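# Hang two metal bars on their color-matched rack arms

## Task

Place each of the two metal bars across the pair of rack arms whose labels (each label is just above its arm) share the color painted on that bar's ends, so every bar lies on both of its rack arms and stays put without the robot supporting it; then open the grippers and pull the arms away.

## Robot and tools

Robot: two 6-joint arms with parallel grippers, named left_arm and right_arm. In the shared scene frame the left_arm base sits near (-0.006, +0.312, -0.006) m and the right_arm base near (+0.001, -0.312, -0.007) m. The frame origin is at table-top height, midway between the arms and roughly 5-10 cm behind the table's near edge; +x points away over the table, +z up, and left_arm is on the +y side. The names left and right do not refer to image sides.

Joint order, used in every row and every per-joint list: waist, shoulder, elbow, wrist pitch, wrist yaw, wrist roll. Nominal ranges (rad): waist -2.618 to 3.054, shoulder 0.000 to 3.142, elbow 0.000 to 3.142, wrist pitch -1.571 to 1.571, wrist yaw -1.571 to 1.571, wrist roll -2.094 to 2.094. Real ends may differ by up to 0.036 rad either way.

A row is one flat list of 14 numbers, each in [-1, 1], always covering both arms: left_arm's six joint values then its opening, then right_arm's six joint values then its opening. Joint values are offsets, not poses, scaled so 1.0 equals 1.202 rad (waist), 1.258 (shoulder), 1.238 (elbow), 2.073 (wrist pitch), 2.022 (wrist yaw and wrist roll). The opening is absolute: +1 fully open, -1 closed; a fully open pad gap is 0.094 m.

execute_actions(actions): a list of up to 15 actions; each action is a list of up to 15 rows, each row held for one 1/30 s control step; if fewer than 15 rows are given the last one repeats to fill the action. Offsets in every row of an action are measured from the joint angles when that action began (for a call's first action, the angles in the latest result), not from the previous row. If any action would push a joint more than 0.036 rad beyond its range, that action is rejected for both arms; a malformed action, or a first action failing that check, rejects the whole call. An empty list just returns the current state and images.

move(target, speed, blocking): target is one 14-number row whose offsets count from the Joint positions of the latest result that printed them. speed (0.01-2 rad/s, default 0.5) caps the path speed of whichever joint travels farthest; all joints finish together, so the hand traces a curve. Paths take 0.5 to 10 s and are cut off at 10 s. The move ignores obstacles and the other arm; faster moves and targets set deeper past a contact press harder. The result adds a move: line giving the outcome (done, off_target, moving, held, fault), limits=held or limits=none, and each arm's joint farthest from target. With blocking=false you get a result after 0.5 s; until a result shows the move finished, further moves and action rows are refused, so use wait(0) or stop first.

wait(seconds): 0 to 10 s, arms keep their last command; returns early if a running move ends. stop(): brakes a running move (needs some room); fingers continue. zoom_image(camera, region): camera is cam_low, cam_left_wrist or cam_right_wrist; region is [x0, y0, x1, y1] in that image's pixels from its top-left, at most 504 by 504. read_manual(section) returns licence text only. finished_scene(scene) ends the current scene (pass its number) once the robot holds the last command; it is final.

Motion limits: each step, a joint's target may lead its measured angle by at most 0.202 (waist), 0.258 (shoulder), 0.238 (elbow), 0.573 (wrist pitch), 0.522 (wrist yaw, wrist roll) rad, and targets are shrunk if they would place the gripper over 70 mm from where it is. Big offsets therefore need several actions, and leftover motion may need a fresh command. Arms sent zero offsets can droop; to hold, command offsets back to the desired angles, increasing them if a joint still lags.

Gripper: fingers extend along the gripper's +z and close along its y axis. end_effector_position is the point between the pads, about 1 cm short of the fingertips. To grasp, command an opening about 0.03 below grip_measured (less for a gentler hold). Pad force tops out around 50-62 N; thin parts get less.

Results: a state line per arm with end_effector_position (m) and end_effector_quat_wxyz, which can be off, more so at long reach; Joint positions and Joint velocities (rad, rad/s, plus pad gap in m); Joint targets (angles currently being driven to); grip_measured on the command scale (each gripper may read up to about 1 mm off); joint torques (offset, scaled, noisy). Possible notices: joint sent to its limit (absence does not prove more room), joint command not followed (a clearance check altered targets), FAULT, MOTOR HOT (at 75 °C), OVER-TEMPERATURE FAULT (stops at 90 °C; at 100 °C the arm drops). Holding loads heats motors, even while you think.

Cameras: cam_low 896x504 fixed, and fisheye cam_left_wrist and cam_right_wrist 616x616 mounted on each hand; calibration is approximate.

Avoid: dropping or knocking anything off the table, slams and hard pushes, arms colliding or pressing on each other, and striking the fixed bar under the bases and the plate behind it (up to ~3 cm above the table, no warning). Held parts or loose objects may occasionally be tugged. Finish with both bars resting on their racks on their own, grippers open and withdrawn.

Each tool is called after "Call:" in YAML: its name, and indented under it one key for each argument.

## Session

Call:
execute_actions:
  actions: []

Scene clock: 0.00 s.
left_arm: end_effector_position=(+0.3609, +0.3432, +0.4150) grip_measured=+1.000 end_effector_quat_wxyz=(+0.722, -0.024, +0.691, +0.028) | right_arm: end_effector_position=(+0.3931, -0.2936, +0.3877) grip_measured=+1.000 end_effector_quat_wxyz=(+0.694, -0.016, +0.719, +0.037)
Joint names: [waist, shoulder, elbow, wrist pitch, wrist yaw, wrist roll]
Joint positions: left_arm=[0.005 1.039 1.042 0.011 0.015 0.004 0.094] | right_arm=[-0.007  1.036  1.048 -0.011 -0.002  0.004  0.094]
Joint velocities: left_arm=[-0.017 -0.002  0.007  0.007  0.066 -0.066  0.   ] | right_arm=[-0.007 -0.007 -0.012 -0.022  0.022  0.007  0.   ]
Joint torques (N m, as the arm reports them, + toward a larger angle): no reading
Joint targets: left_arm=[0.005 1.033 1.054 0.018 0.015 0.004] | right_arm=[-0.005 1.024 1.056 -0.017 -0.004 0.004]

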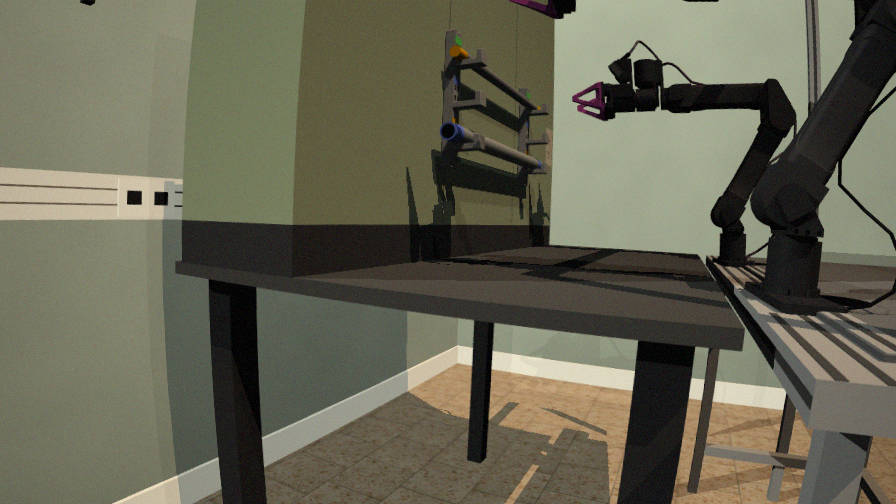

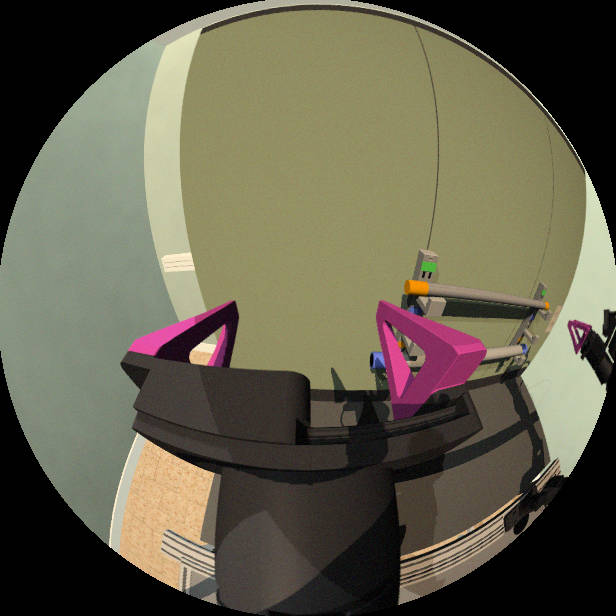

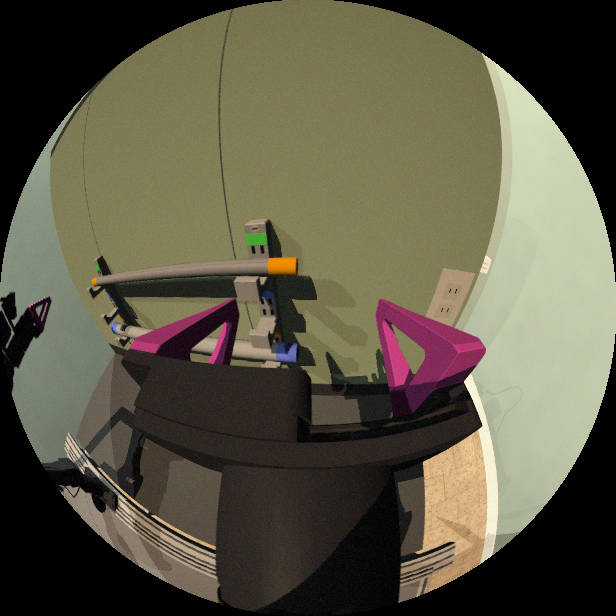

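Call:
zoom_image:
  camera: "cam_low"
  region: [420, 20, 580, 200]

Call:
zoom_image:
  camera: "cam_right_wrist"
  region: [70, 200, 330, 380]

Call:
zoom_image:
  camera: "cam_left_wrist"
  region: [350, 230, 580, 400]

Region (420, 20, 580, 200) of cam_low's 896x504 image, scaled by 2.800, with more detail than that image has.

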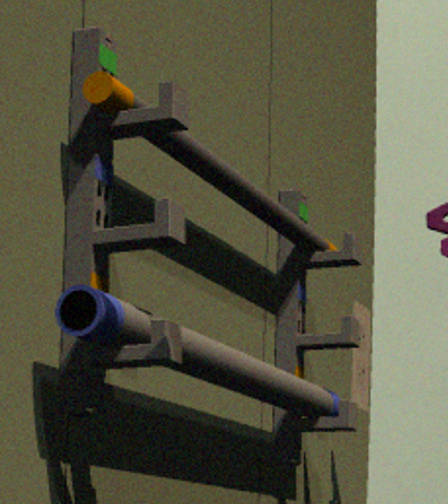

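Region (70, 200, 330, 380) of cam_right_wrist's 616x616 image, scaled by 1.938, with more detail than that image has; it fills the top 349 rows of this view, and the rest is white.

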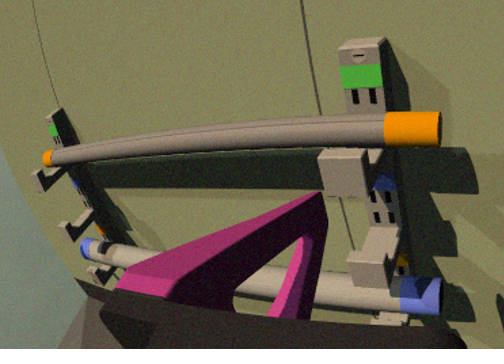

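Region (350, 230, 580, 400) of cam_left_wrist's 616x616 image, scaled by 2.191, with more detail than that image has; it fills the top 373 rows of this view, and the rest is white.

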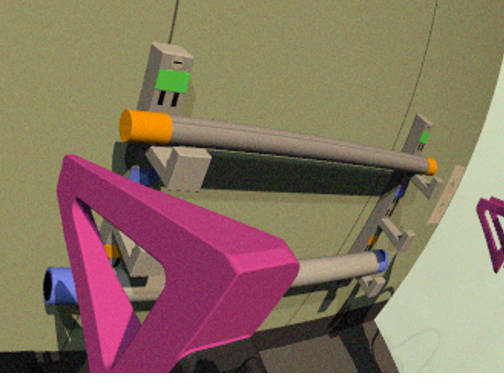

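Call:
move:
  target: [0,0,0,0,0,0,1,0.3885,0.409,-0.303,0.4375,0,0.775,0.6]
  speed: 0.8

Scene clock: 63.03 s.
left_arm: end_effector_position=(+0.3609, +0.3432, +0.4150) grip_measured=+1.000 end_effector_quat_wxyz=(+0.722, -0.024, +0.691, +0.028) | right_arm: end_effector_position=(+0.4126, -0.0806, +0.2257) grip_measured=+0.602 end_effector_quat_wxyz=(+0.339, +0.363, +0.605, +0.622)
Joint names: [waist, shoulder, elbow, wrist pitch, wrist yaw, wrist roll]
Joint positions: left_arm=[0.005 1.039 1.042 0.011 0.015 0.004 0.094] | right_arm=[ 0.451  1.548  0.688  0.885 -0.002  1.572  0.075]
Joint velocities: left_arm=[ 0.002 -0.012  0.002  0.022  0.007 -0.051  0.   ] | right_arm=[-0.007 -0.007  0.007 -0.051 -0.022  0.051  0.   ]
Joint torques (N m, as the arm reports them, + toward a larger angle): left_arm=[-0.01 -2.71  6.59  1.87  0.   -0.03] | right_arm=[ 0.75 -5.33  4.16  2.19  0.02  0.  ]
Joint targets: left_arm=[0.005 1.039 1.042 0.012 0.015 0.004] | right_arm=[0.460 1.551 0.672 0.896 -0.002 1.571]
move: done; limits=none; left_arm: farthest joint: the waist, 0.000 radians from its target (0.000 radians at the start); right_arm: farthest joint: the elbow, 0.015 radians from its target (0.375 radians at the start)
camera_calibration (this result's frames):
cam_right_wrist: T_world_to_cam=[[-0.0168263, 0.0268591, -0.999498, 0.234093], [-0.920857, 0.389035, 0.0259567, 0.408465], [0.389536, 0.920831, 0.0181874, 0.0347598], [0, 0, 0, 1]] pos_world=[0.366536, -0.197202, 0.22274]

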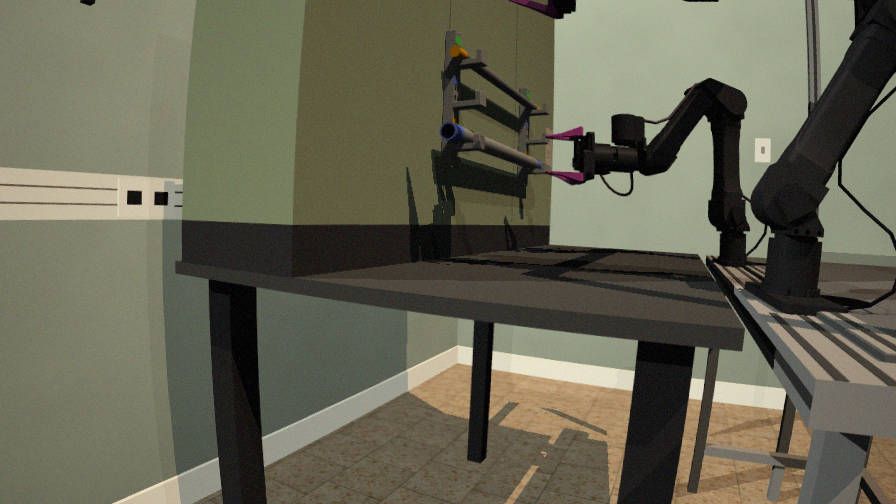

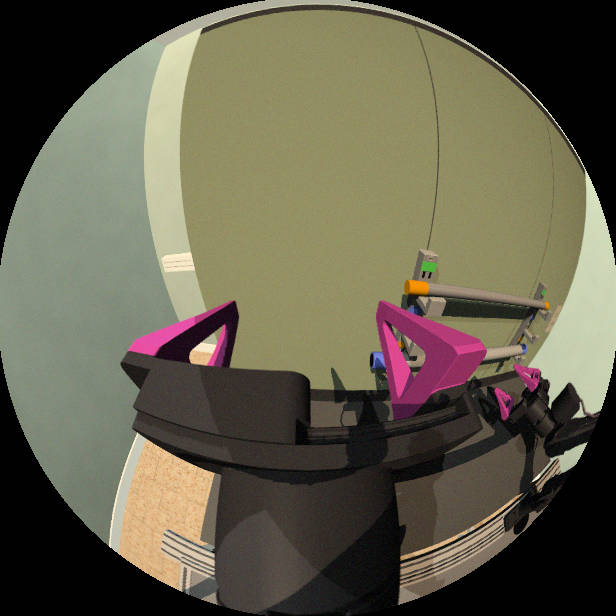

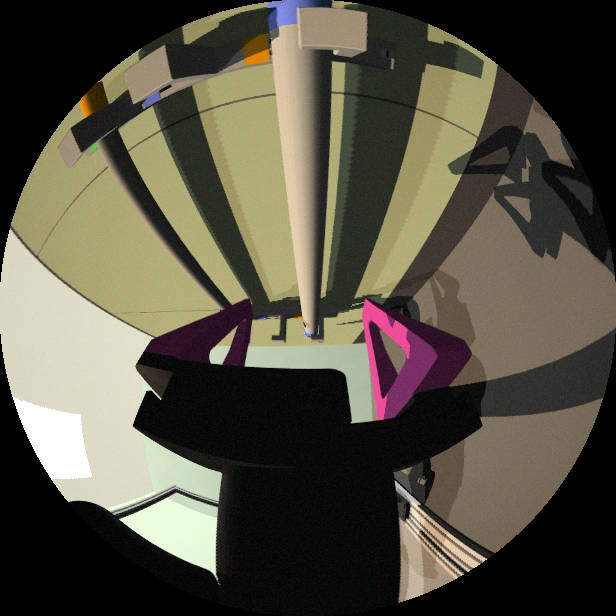

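Call:
move:
  target: [0,0,0,0,0,0,1,0.211,0.143,0.1365,0.021,0.385,0,0.6]
  speed: 0.6

Scene clock: 85.20 s.
left_arm: end_effector_position=(+0.3609, +0.3432, +0.4150) grip_measured=+1.000 end_effector_quat_wxyz=(+0.722, -0.024, +0.691, +0.028) | right_arm: end_effector_position=(+0.4228, -0.0865, +0.2166) grip_measured=+0.602 end_effector_quat_wxyz=(+0.483, +0.516, +0.491, +0.510)
Joint names: [waist, shoulder, elbow, wrist pitch, wrist yaw, wrist roll]
Joint positions: left_arm=[0.005 1.039 1.042 0.011 0.015 0.004 0.094] | right_arm=[0.694 1.718 0.828 0.924 0.771 1.575 0.075]
Joint velocities: left_arm=[-0.012 -0.012  0.007  0.007 -0.037  0.037  0.   ] | right_arm=[ 0.007 -0.007  0.007  0.037 -0.037  0.081 -0.001]
Joint torques (N m, as the arm reports them, + toward a larger angle): left_arm=[-0.01 -2.73  6.59  1.86  0.   -0.02] | right_arm=[ 0.82 -6.09  6.91  1.96  0.08 -0.03]
Joint targets: left_arm=[0.005 1.039 1.042 0.011 0.015 0.004] | right_arm=[0.705 1.727 0.857 0.928 0.777 1.572]
move: off_target (right_arm); limits=none; left_arm: farthest joint: the waist, 0.000 radians from its target (0.000 radians at the start); right_arm: farthest joint: the elbow, 0.029 radians from its target (0.169 radians at the start)
camera_calibration (this result's frames):
cam_right_wrist: T_world_to_cam=[[-0.0196861, 0.0421063, -0.998919, 0.227702], [-0.598021, 0.800187, 0.0455148, 0.315192], [0.801239, 0.598271, 0.00942793, -0.163708], [0, 0, 0, 1]] pos_world=[0.324143, -0.163858, 0.214654]

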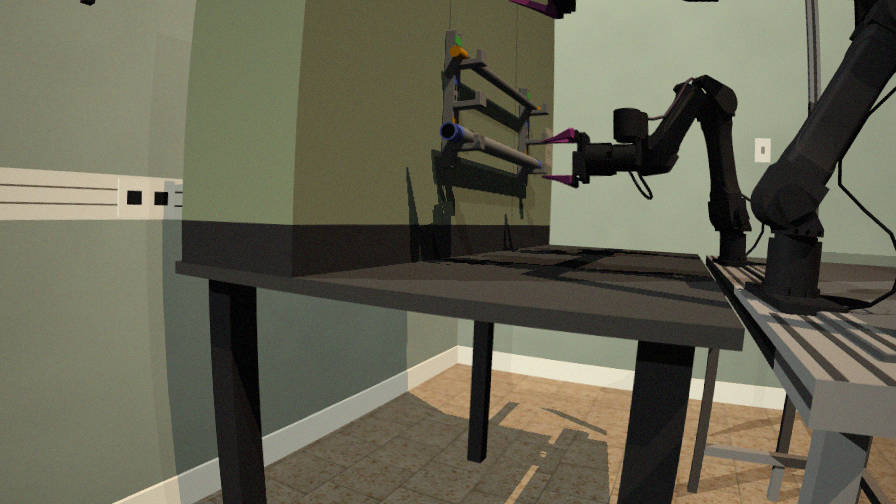

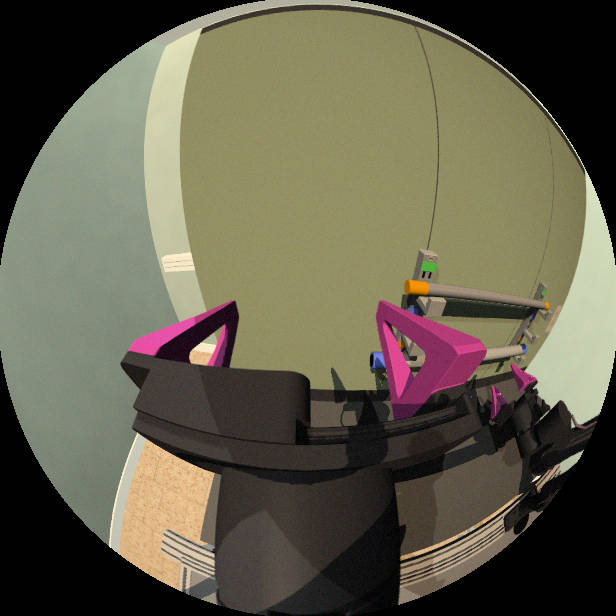

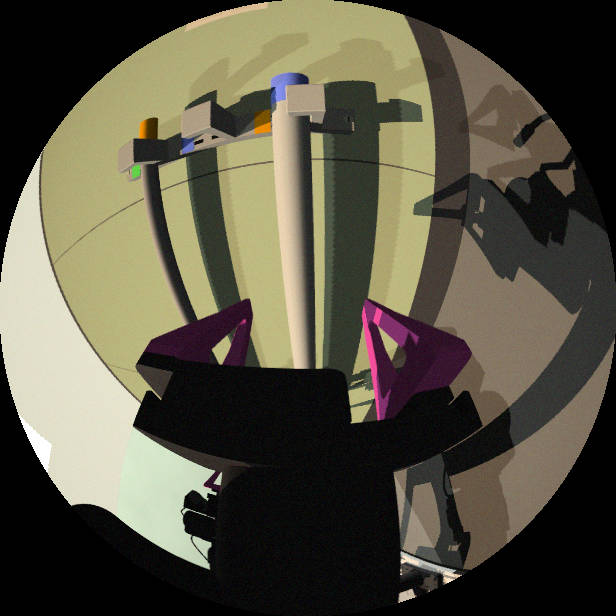

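Call:
zoom_image:
  camera: "cam_right_wrist"
  region: [100, 50, 400, 370]

Region (100, 50, 400, 370) of cam_right_wrist's 616x616 image, scaled by 1.575, with more detail than that image has; it fills the left 472 columns of this view, and the rest is white.

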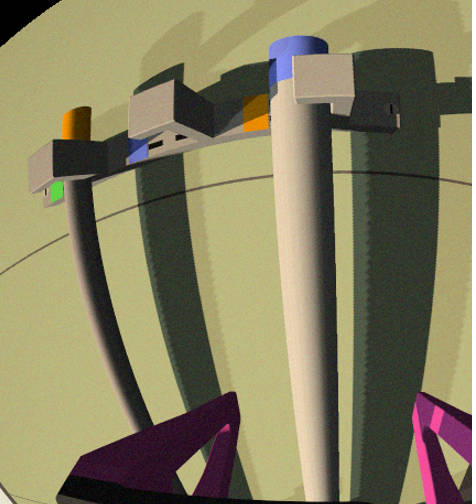

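Call:
move:
  target: [0,0,0,0,0,0,1,0.012,0.249,0.38,-0.059,0.003,-0.03,0.6]
  speed: 0.3

Scene clock: 105.53 s.
left_arm: end_effector_position=(+0.3609, +0.3432, +0.4150) grip_measured=+1.000 end_effector_quat_wxyz=(+0.722, -0.024, +0.691, +0.028) | right_arm: end_effector_position=(+0.4912, -0.0210, +0.2291) grip_measured=+0.602 end_effector_quat_wxyz=(+0.496, +0.505, +0.486, +0.512)
Joint names: [waist, shoulder, elbow, wrist pitch, wrist yaw, wrist roll]
Joint positions: left_arm=[0.005 1.039 1.042 0.011 0.015 0.004 0.094] | right_arm=[0.694 2.023 1.269 0.831 0.773 1.528 0.075]
Joint velocities: left_arm=[ 0.002 -0.012 -0.002 -0.051 -0.022 -0.007  0.   ] | right_arm=[-0.012 -0.002 -0.017 -0.081 -0.022 -0.037  0.   ]
Joint torques (N m, as the arm reports them, + toward a larger angle): left_arm=[ 0.   -2.73  6.6   1.86  0.   -0.03] | right_arm=[ 1.14 -8.96  7.29  1.64  0.03 -0.13]
Joint targets: left_arm=[0.005 1.039 1.042 0.011 0.015 0.004] | right_arm=[0.709 2.031 1.299 0.801 0.777 1.514]
move: off_target (right_arm); limits=none; left_arm: farthest joint: the waist, 0.000 radians from its target (0.000 radians at the start); right_arm: farthest joint: the elbow, 0.030 radians from its target (0.470 radians at the start)
camera_calibration (this result's frames):
cam_right_wrist: T_world_to_cam=[[0.0110997, 0.0249085, -0.999628, 0.223447], [-0.595203, 0.803463, 0.0134114, 0.309164], [0.803498, 0.594833, 0.0237438, -0.262315], [0, 0, 0, 1]] pos_world=[0.392305, -0.0979342, 0.225446]

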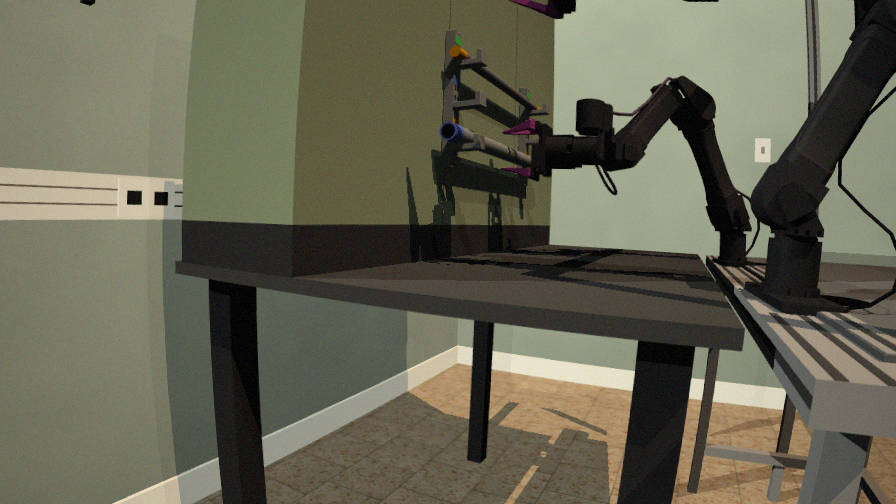

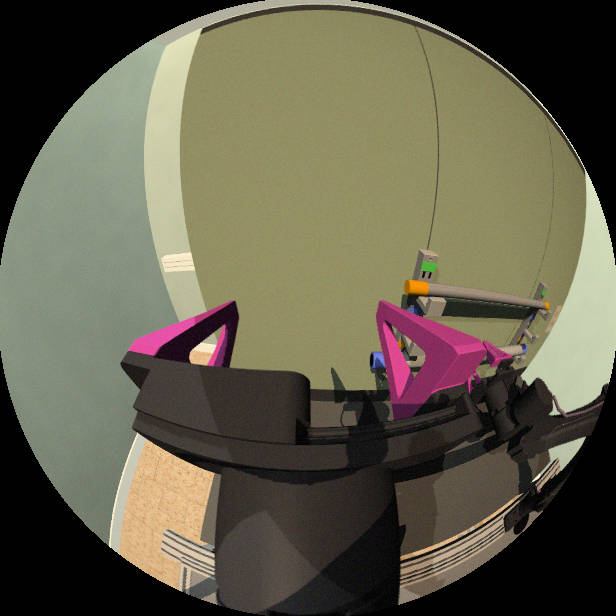

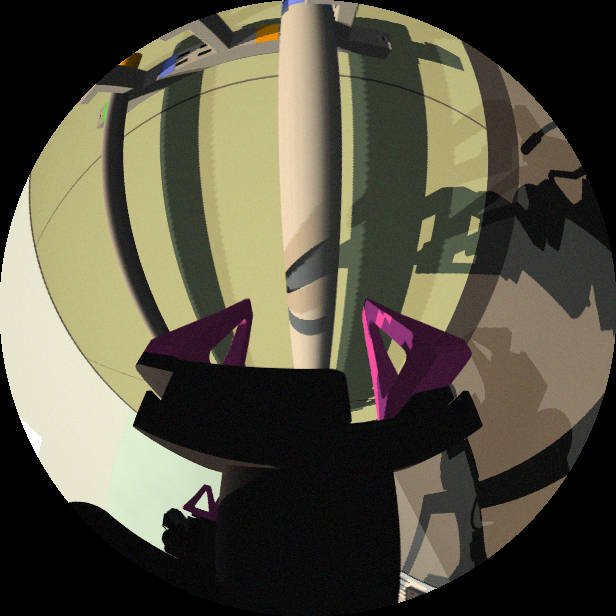

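Call:
move:
  target: [0,0,0,0,0,0,1,0.008,0.0405,0.0727,-0.032,0.002,-0.014,0.6]
  speed: 0.15

Call:
zoom_image:
  camera: "cam_low"
  region: [430, 80, 590, 200]

Scene clock: 113.87 s.
left_arm: end_effector_position=(+0.3609, +0.3432, +0.4150) grip_measured=+1.000 end_effector_quat_wxyz=(+0.722, -0.024, +0.691, +0.028) | right_arm: end_effector_position=(+0.4998, -0.0124, +0.2251) grip_measured=+0.602 end_effector_quat_wxyz=(+0.500, +0.501, +0.496, +0.503)
Joint names: [waist, shoulder, elbow, wrist pitch, wrist yaw, wrist roll]
Joint positions: left_arm=[0.005 1.039 1.042 0.011 0.015 0.004 0.094] | right_arm=[0.694 2.063 1.329 0.795 0.773 1.513 0.075]
Joint velocities: left_arm=[-0.002 -0.032 -0.012 -0.051 -0.037  0.051  0.   ] | right_arm=[ 0.002  0.012 -0.007 -0.066 -0.007  0.007  0.001]
Joint torques (N m, as the arm reports them, + toward a larger angle): left_arm=[-0.01 -2.71  6.63  1.86  0.   -0.03] | right_arm=[ 0.78 -9.24  7.33  1.65  0.05 -0.12]
Joint targets: left_arm=[0.005 1.039 1.042 0.011 0.015 0.004] | right_arm=[0.704 2.073 1.359 0.765 0.777 1.499]
move: off_target (right_arm); limits=none; left_arm: farthest joint: the waist, 0.000 radians from its target (0.000 radians at the start); right_arm: farthest joint: the elbow, 0.030 radians from its target (0.090 radians at the start)
camera_calibration (this result's frames):
cam_right_wrist: T_world_to_cam=[[-0.000939515, -0.00167159, -0.999998, 0.224874], [-0.595588, 0.803289, -0.000783204, 0.310787], [0.803289, 0.595587, -0.00175028, -0.268379], [0, 0, 0, 1]] pos_world=[0.400898, -0.0894333, 0.224647]

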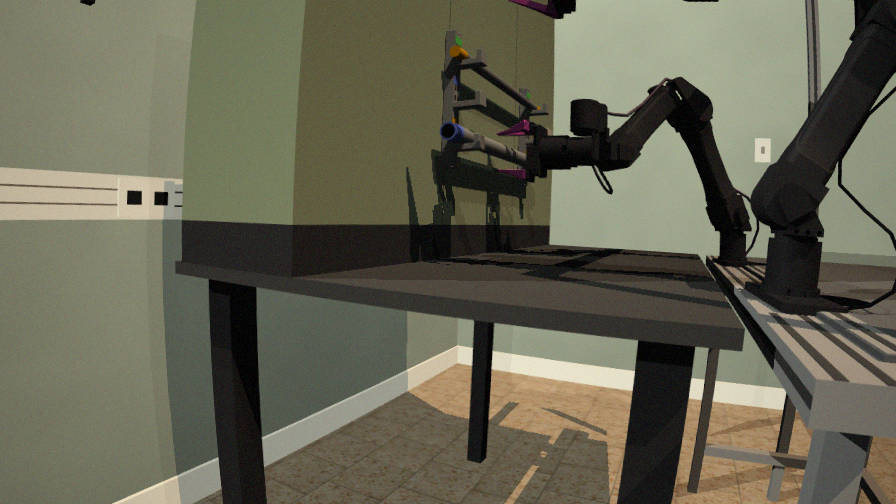

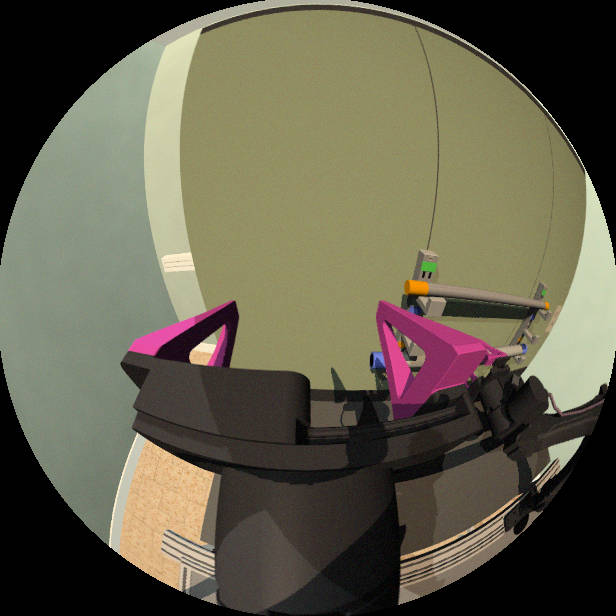

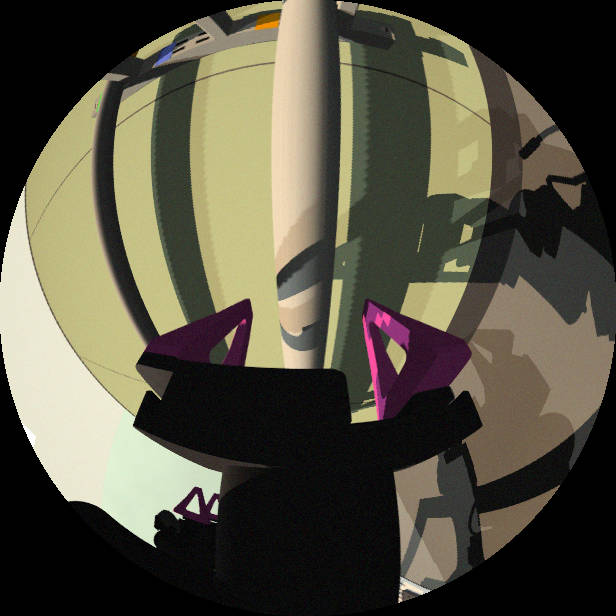

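Region (430, 80, 590, 200) of cam_low's 896x504 image, scaled by 3.150, with more detail than that image has; it fills the top 378 rows of this view, and the rest is white.

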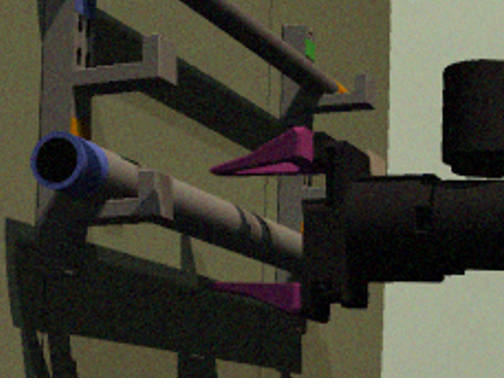

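Call:
move:
  target: [0,0,0,0,0,0,1,0.004,0.004,0.024,0.003,0,0,-0.45]
  speed: 0.1

Scene clock: 118.40 s.
left_arm: end_effector_position=(+0.3609, +0.3432, +0.4150) grip_measured=+1.000 end_effector_quat_wxyz=(+0.722, -0.024, +0.691, +0.028) | right_arm: end_effector_position=(+0.4998, -0.0126, +0.2272) grip_measured=-0.376 end_effector_quat_wxyz=(+0.499, +0.502, +0.492, +0.507)
Joint names: [waist, shoulder, elbow, wrist pitch, wrist yaw, wrist roll]
Joint positions: left_arm=[0.005 1.039 1.042 0.011 0.015 0.004 0.094] | right_arm=[0.694 2.063 1.329 0.805 0.774 1.515 0.029]
Joint velocities: left_arm=[-0.002 -0.002  0.007  0.007  0.037  0.007  0.   ] | right_arm=[-0.012  0.007 -0.017 -0.007 -0.022  0.007 -0.   ]
Joint torques (N m, as the arm reports them, + toward a larger angle): left_arm=[ 0.   -2.74  6.6   1.86  0.   -0.03] | right_arm=[ 0.41 -9.55  7.32  1.87  0.   -0.02]
Joint targets: left_arm=[0.005 1.039 1.042 0.011 0.015 0.004] | right_arm=[0.699 2.068 1.359 0.801 0.773 1.513]
move: off_target (right_arm); limits=none; left_arm: farthest joint: the waist, 0.000 radians from its target (0.000 radians at the start); right_arm: farthest joint: the elbow, 0.030 radians from its target (0.030 radians at the start)
camera_calibration (this result's frames):
cam_right_wrist: T_world_to_cam=[[0.00667867, 0.00768802, -0.999948, 0.223277], [-0.594924, 0.803779, 0.00220628, 0.309946], [0.803754, 0.594879, 0.00994196, -0.271131], [0, 0, 0, 1]] pos_world=[0.400825, -0.0895546, 0.225277]

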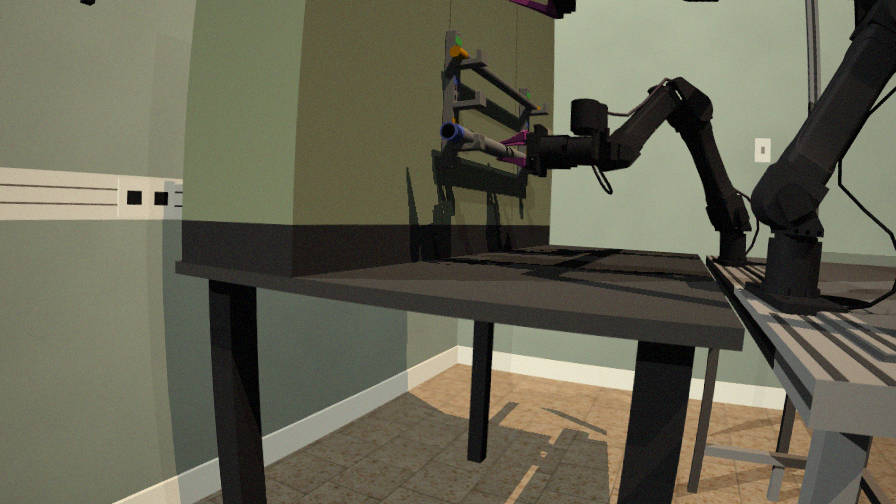

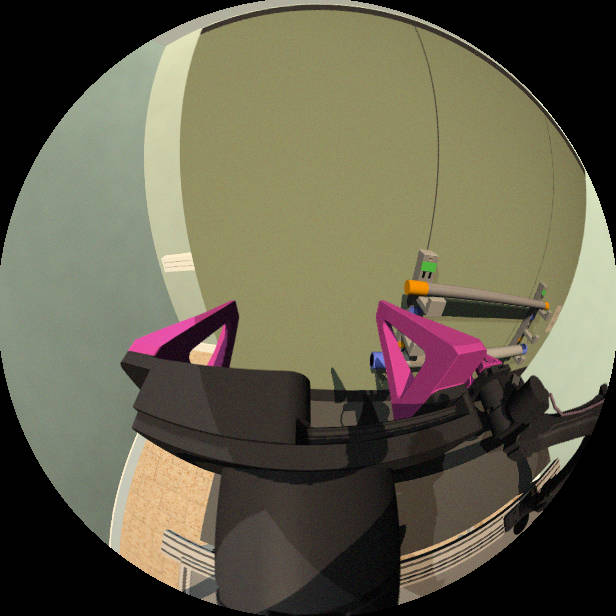

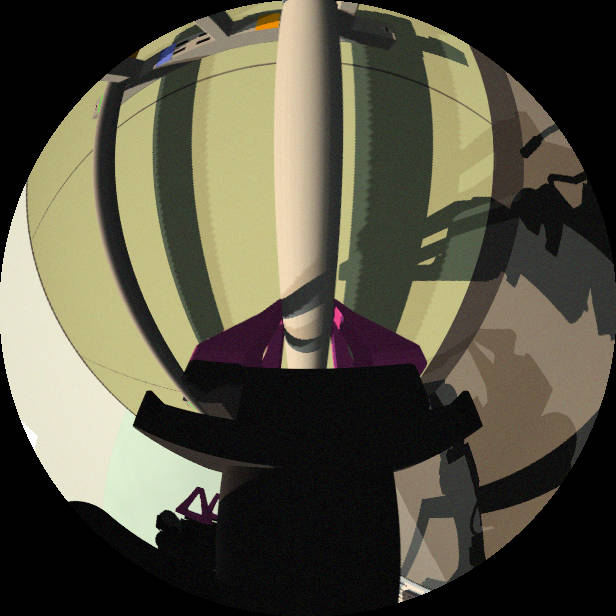

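Call:
move:
  target: [0,0,0,0,0,0,1,0.004,-0.045,0.064,-0.034,0,0,-0.45]
  speed: 0.1

Call:
zoom_image:
  camera: "cam_low"
  region: [430, 80, 590, 200]

Scene clock: 128.80 s.
left_arm: end_effector_position=(+0.3609, +0.3432, +0.4150) grip_measured=+1.000 end_effector_quat_wxyz=(+0.722, -0.024, +0.691, +0.028) | right_arm: end_effector_position=(+0.5002, -0.0115, +0.2297) grip_measured=-0.376 end_effector_quat_wxyz=(+0.494, +0.508, +0.503, +0.495)
Joint names: [waist, shoulder, elbow, wrist pitch, wrist yaw, wrist roll]
Joint positions: left_arm=[0.005 1.039 1.042 0.011 0.015 0.004 0.094] | right_arm=[0.697 2.046 1.357 0.711 0.781 1.537 0.029]
Joint velocities: left_arm=[-0.002 -0.012 -0.007  0.007 -0.051 -0.007  0.   ] | right_arm=[-0.027  0.002 -0.007 -0.095 -0.051 -0.022 -0.001]
Joint torques (N m, as the arm reports them, + toward a larger angle): left_arm=[ 0.01 -2.73  6.61  1.86  0.01 -0.03] | right_arm=[  0.2  -12.44   8.87   2.12  -0.04  -0.22]
Joint targets: left_arm=[0.005 1.039 1.042 0.011 0.015 0.004] | right_arm=[0.699 2.007 1.408 0.735 0.774 1.514]
move: off_target (right_arm); limits=none; left_arm: farthest joint: the waist, 0.000 radians from its target (0.000 radians at the start); right_arm: farthest joint: the elbow, 0.052 radians from its target (0.079 radians at the start)
camera_calibration (this result's frames):
cam_right_wrist: T_world_to_cam=[[-0.0284477, -0.00381858, -0.999588, 0.243184], [-0.592604, 0.805376, 0.0137885, 0.305525], [0.804991, 0.592753, -0.025174, -0.264695], [0, 0, 0, 1]] pos_world=[0.401051, -0.0882354, 0.232208]

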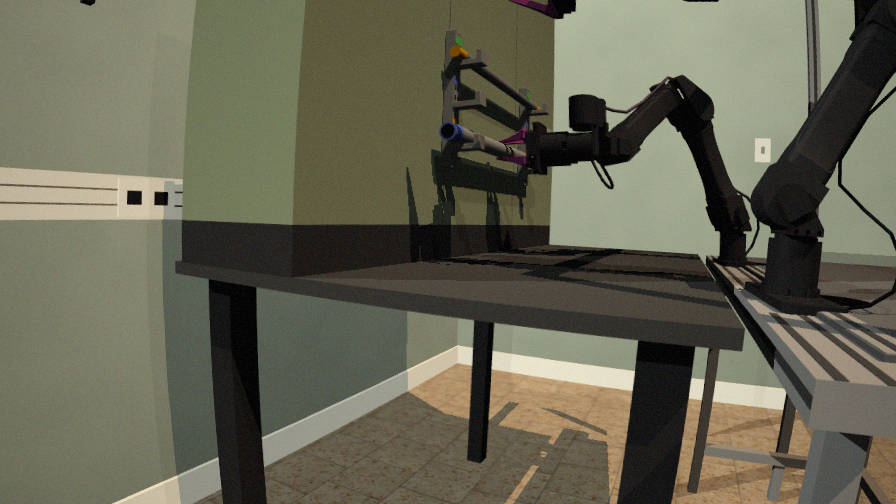

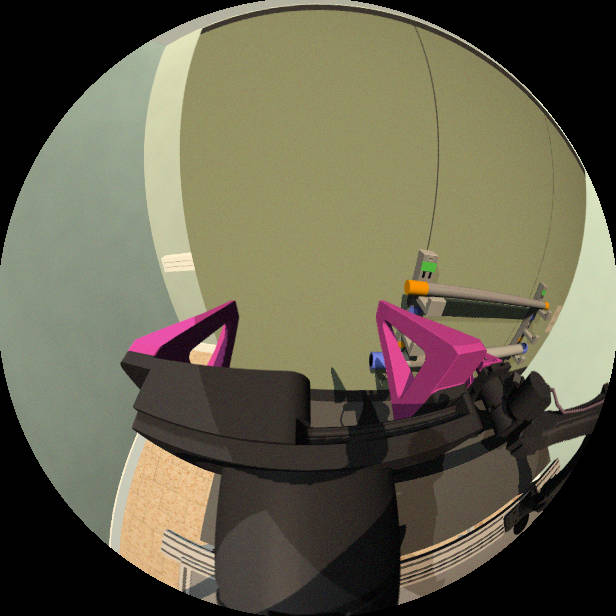

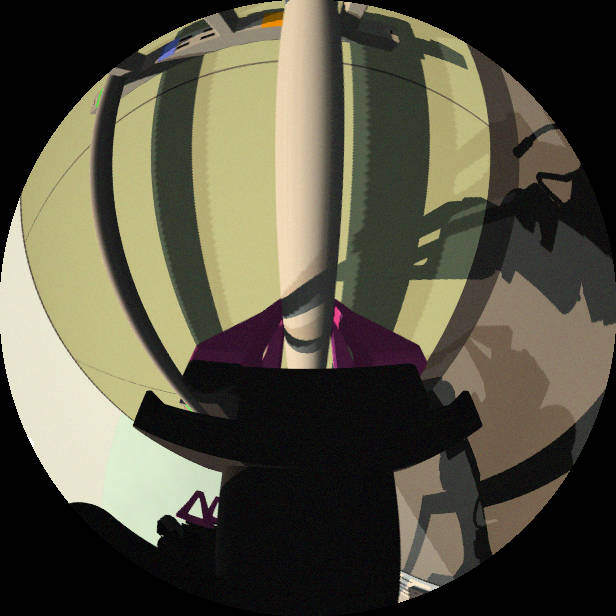

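Region (430, 80, 590, 200) of cam_low's 896x504 image, scaled by 3.150, with more detail than that image has; it fills the top 378 rows of this view, and the rest is white.

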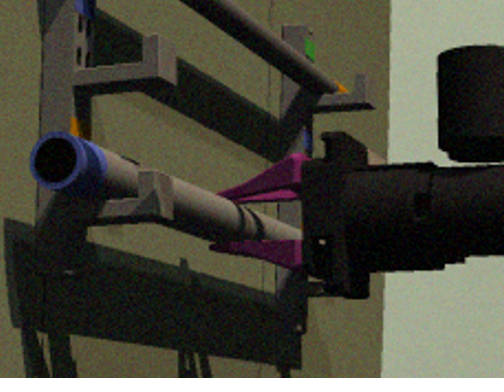

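Call:
execute_actions:
  actions:
    - [[0,0,0,0,0,0,1,0.002,-0.031,0.041,0.015,-0.003,-0.011,-0.45],[0,0,0,0,0,0,1,0.002,-0.031,0.041,0.019,-0.003,-0.011,-0.45],[0,0,0,0,0,0,1,0.002,-0.031,0.041,0.023,-0.003,-0.011,-0.45],[0,0,0,0,0,0,1,0.002,-0.031,0.041,0.027,-0.003,-0.011,-0.45],[0,0,0,0,0,0,1,0.002,-0.031,0.041,0.031,-0.003,-0.011,-0.45],[0,0,0,0,0,0,1,0.002,-0.031,0.041,0.035,-0.003,-0.011,-0.45],[0,0,0,0,0,0,1,0.002,-0.031,0.041,0.039,-0.003,-0.011,-0.45],[0,0,0,0,0,0,1,0.002,-0.031,0.041,0.043,-0.003,-0.011,-0.45],[0,0,0,0,0,0,1,0.002,-0.031,0.041,0.047,-0.003,-0.011,-0.45],[0,0,0,0,0,0,1,0.002,-0.031,0.041,0.05,-0.003,-0.011,-0.45]]

Call:
wait:
  seconds: 1

Scene clock: 137.80 s.
left_arm: end_effector_position=(+0.3609, +0.3432, +0.4150) grip_measured=+1.000 end_effector_quat_wxyz=(+0.722, -0.024, +0.691, +0.028) | right_arm: end_effector_position=(+0.5002, -0.0116, +0.2310) grip_measured=-0.376 end_effector_quat_wxyz=(+0.495, +0.507, +0.501, +0.496)
Joint names: [waist, shoulder, elbow, wrist pitch, wrist yaw, wrist roll]
Joint positions: left_arm=[0.005 1.039 1.042 0.011 0.015 0.004 0.094] | right_arm=[0.697 2.046 1.357 0.718 0.781 1.533 0.029]
Joint velocities: left_arm=[ 0.022  0.002 -0.002  0.037 -0.051  0.007  0.   ] | right_arm=[-0.012 -0.002  0.007 -0.022 -0.051 -0.007 -0.   ]
Joint torques (N m, as the arm reports them, + toward a larger angle): left_arm=[ 0.   -2.72  6.62  1.86  0.   -0.03] | right_arm=[  0.22 -12.38   8.81   2.75  -0.03  -0.12]
Joint targets: left_arm=[0.005 1.039 1.042 0.011 0.015 0.004] | right_arm=[0.699 2.007 1.407 0.815 0.775 1.515]
camera_calibration (this result's frames):
cam_right_wrist: T_world_to_cam=[[-0.0238446, -0.00309087, -0.999711, 0.242194], [-0.592495, 0.80549, 0.0116415, 0.306009], [0.805221, 0.592601, -0.0210379, -0.265725], [0, 0, 0, 1]] pos_world=[0.401051, -0.0882692, 0.232972]

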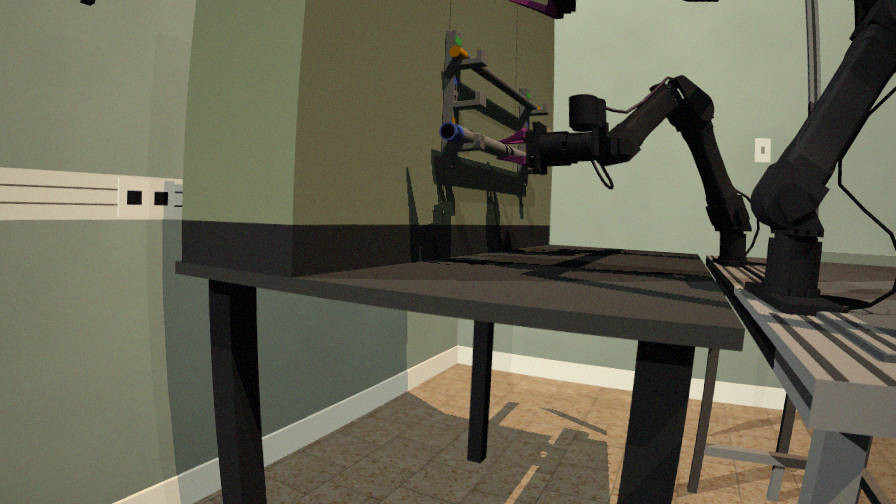

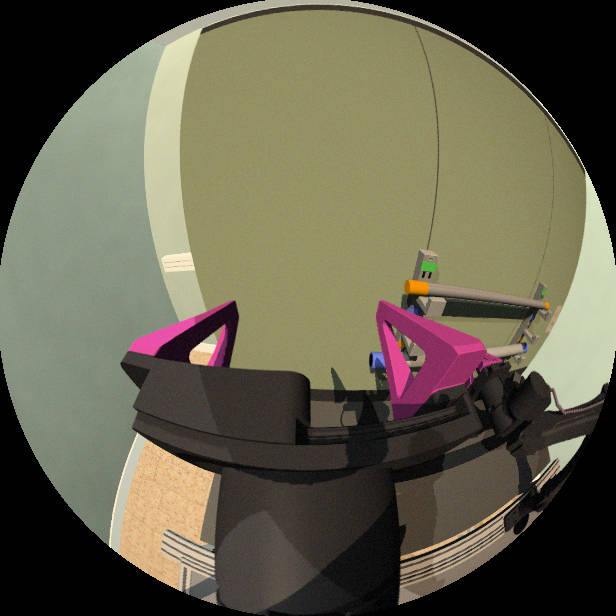

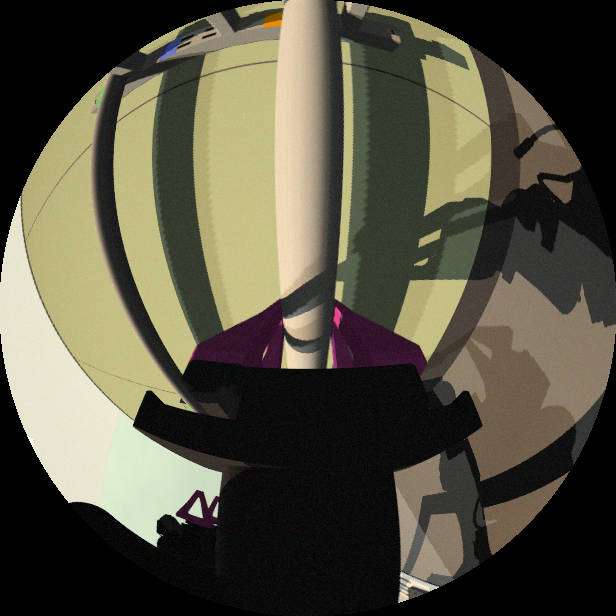

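Scene clock: 138.80 s.
left_arm: end_effector_position=(+0.3609, +0.3432, +0.4150) grip_measured=+1.000 end_effector_quat_wxyz=(+0.722, -0.024, +0.691, +0.028) | right_arm: end_effector_position=(+0.5002, -0.0116, +0.2312) grip_measured=-0.376 end_effector_quat_wxyz=(+0.496, +0.507, +0.502, +0.496)
Joint names: [waist, shoulder, elbow, wrist pitch, wrist yaw, wrist roll]
Joint positions: left_arm=[0.005 1.039 1.042 0.011 0.015 0.004 0.094] | right_arm=[0.697 2.046 1.357 0.719 0.781 1.532 0.029]
Joint velocities: left_arm=[0.002 0.012 0.002 0.022 0.007 0.022 0.   ] | right_arm=[-0.032  0.002 -0.007  0.037  0.022 -0.037 -0.   ]
Joint torques (N m, as the arm reports them, + toward a larger angle): left_arm=[-0.01 -2.72  6.61  1.86  0.01 -0.03] | right_arm=[  0.21 -12.39   8.82   2.74  -0.04  -0.16]
Joint targets: left_arm=[0.005 1.039 1.042 0.011 0.015 0.004] | right_arm=[0.699 2.007 1.407 0.815 0.775 1.515]
wait: 1.00 s; at rest by 0.17 s
camera_calibration (this result's frames):
cam_right_wrist: T_world_to_cam=[[-0.0233088, -0.00408237, -0.99972, 0.242067], [-0.592496, 0.805505, 0.0105249, 0.306272], [0.805236, 0.592575, -0.0211941, -0.265692], [0, 0, 0, 1]] pos_world=[0.401052, -0.0882731, 0.233145]

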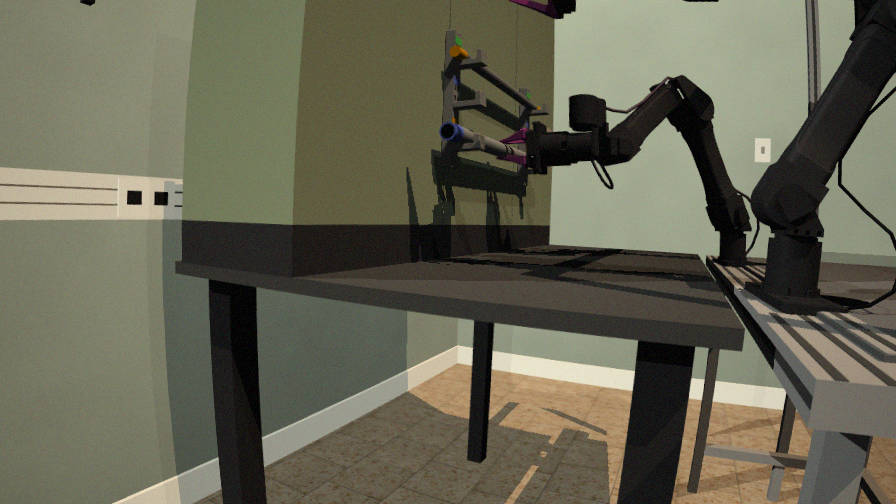

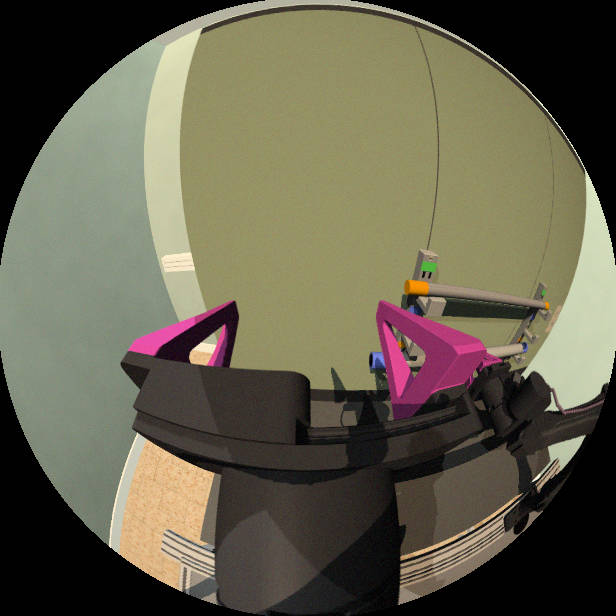

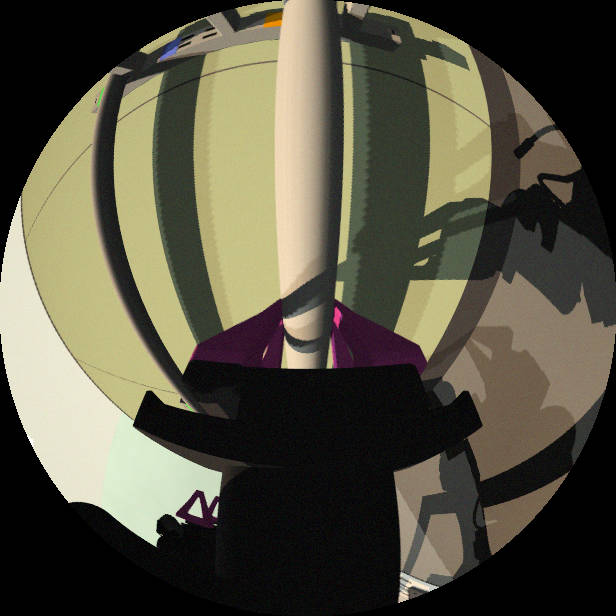

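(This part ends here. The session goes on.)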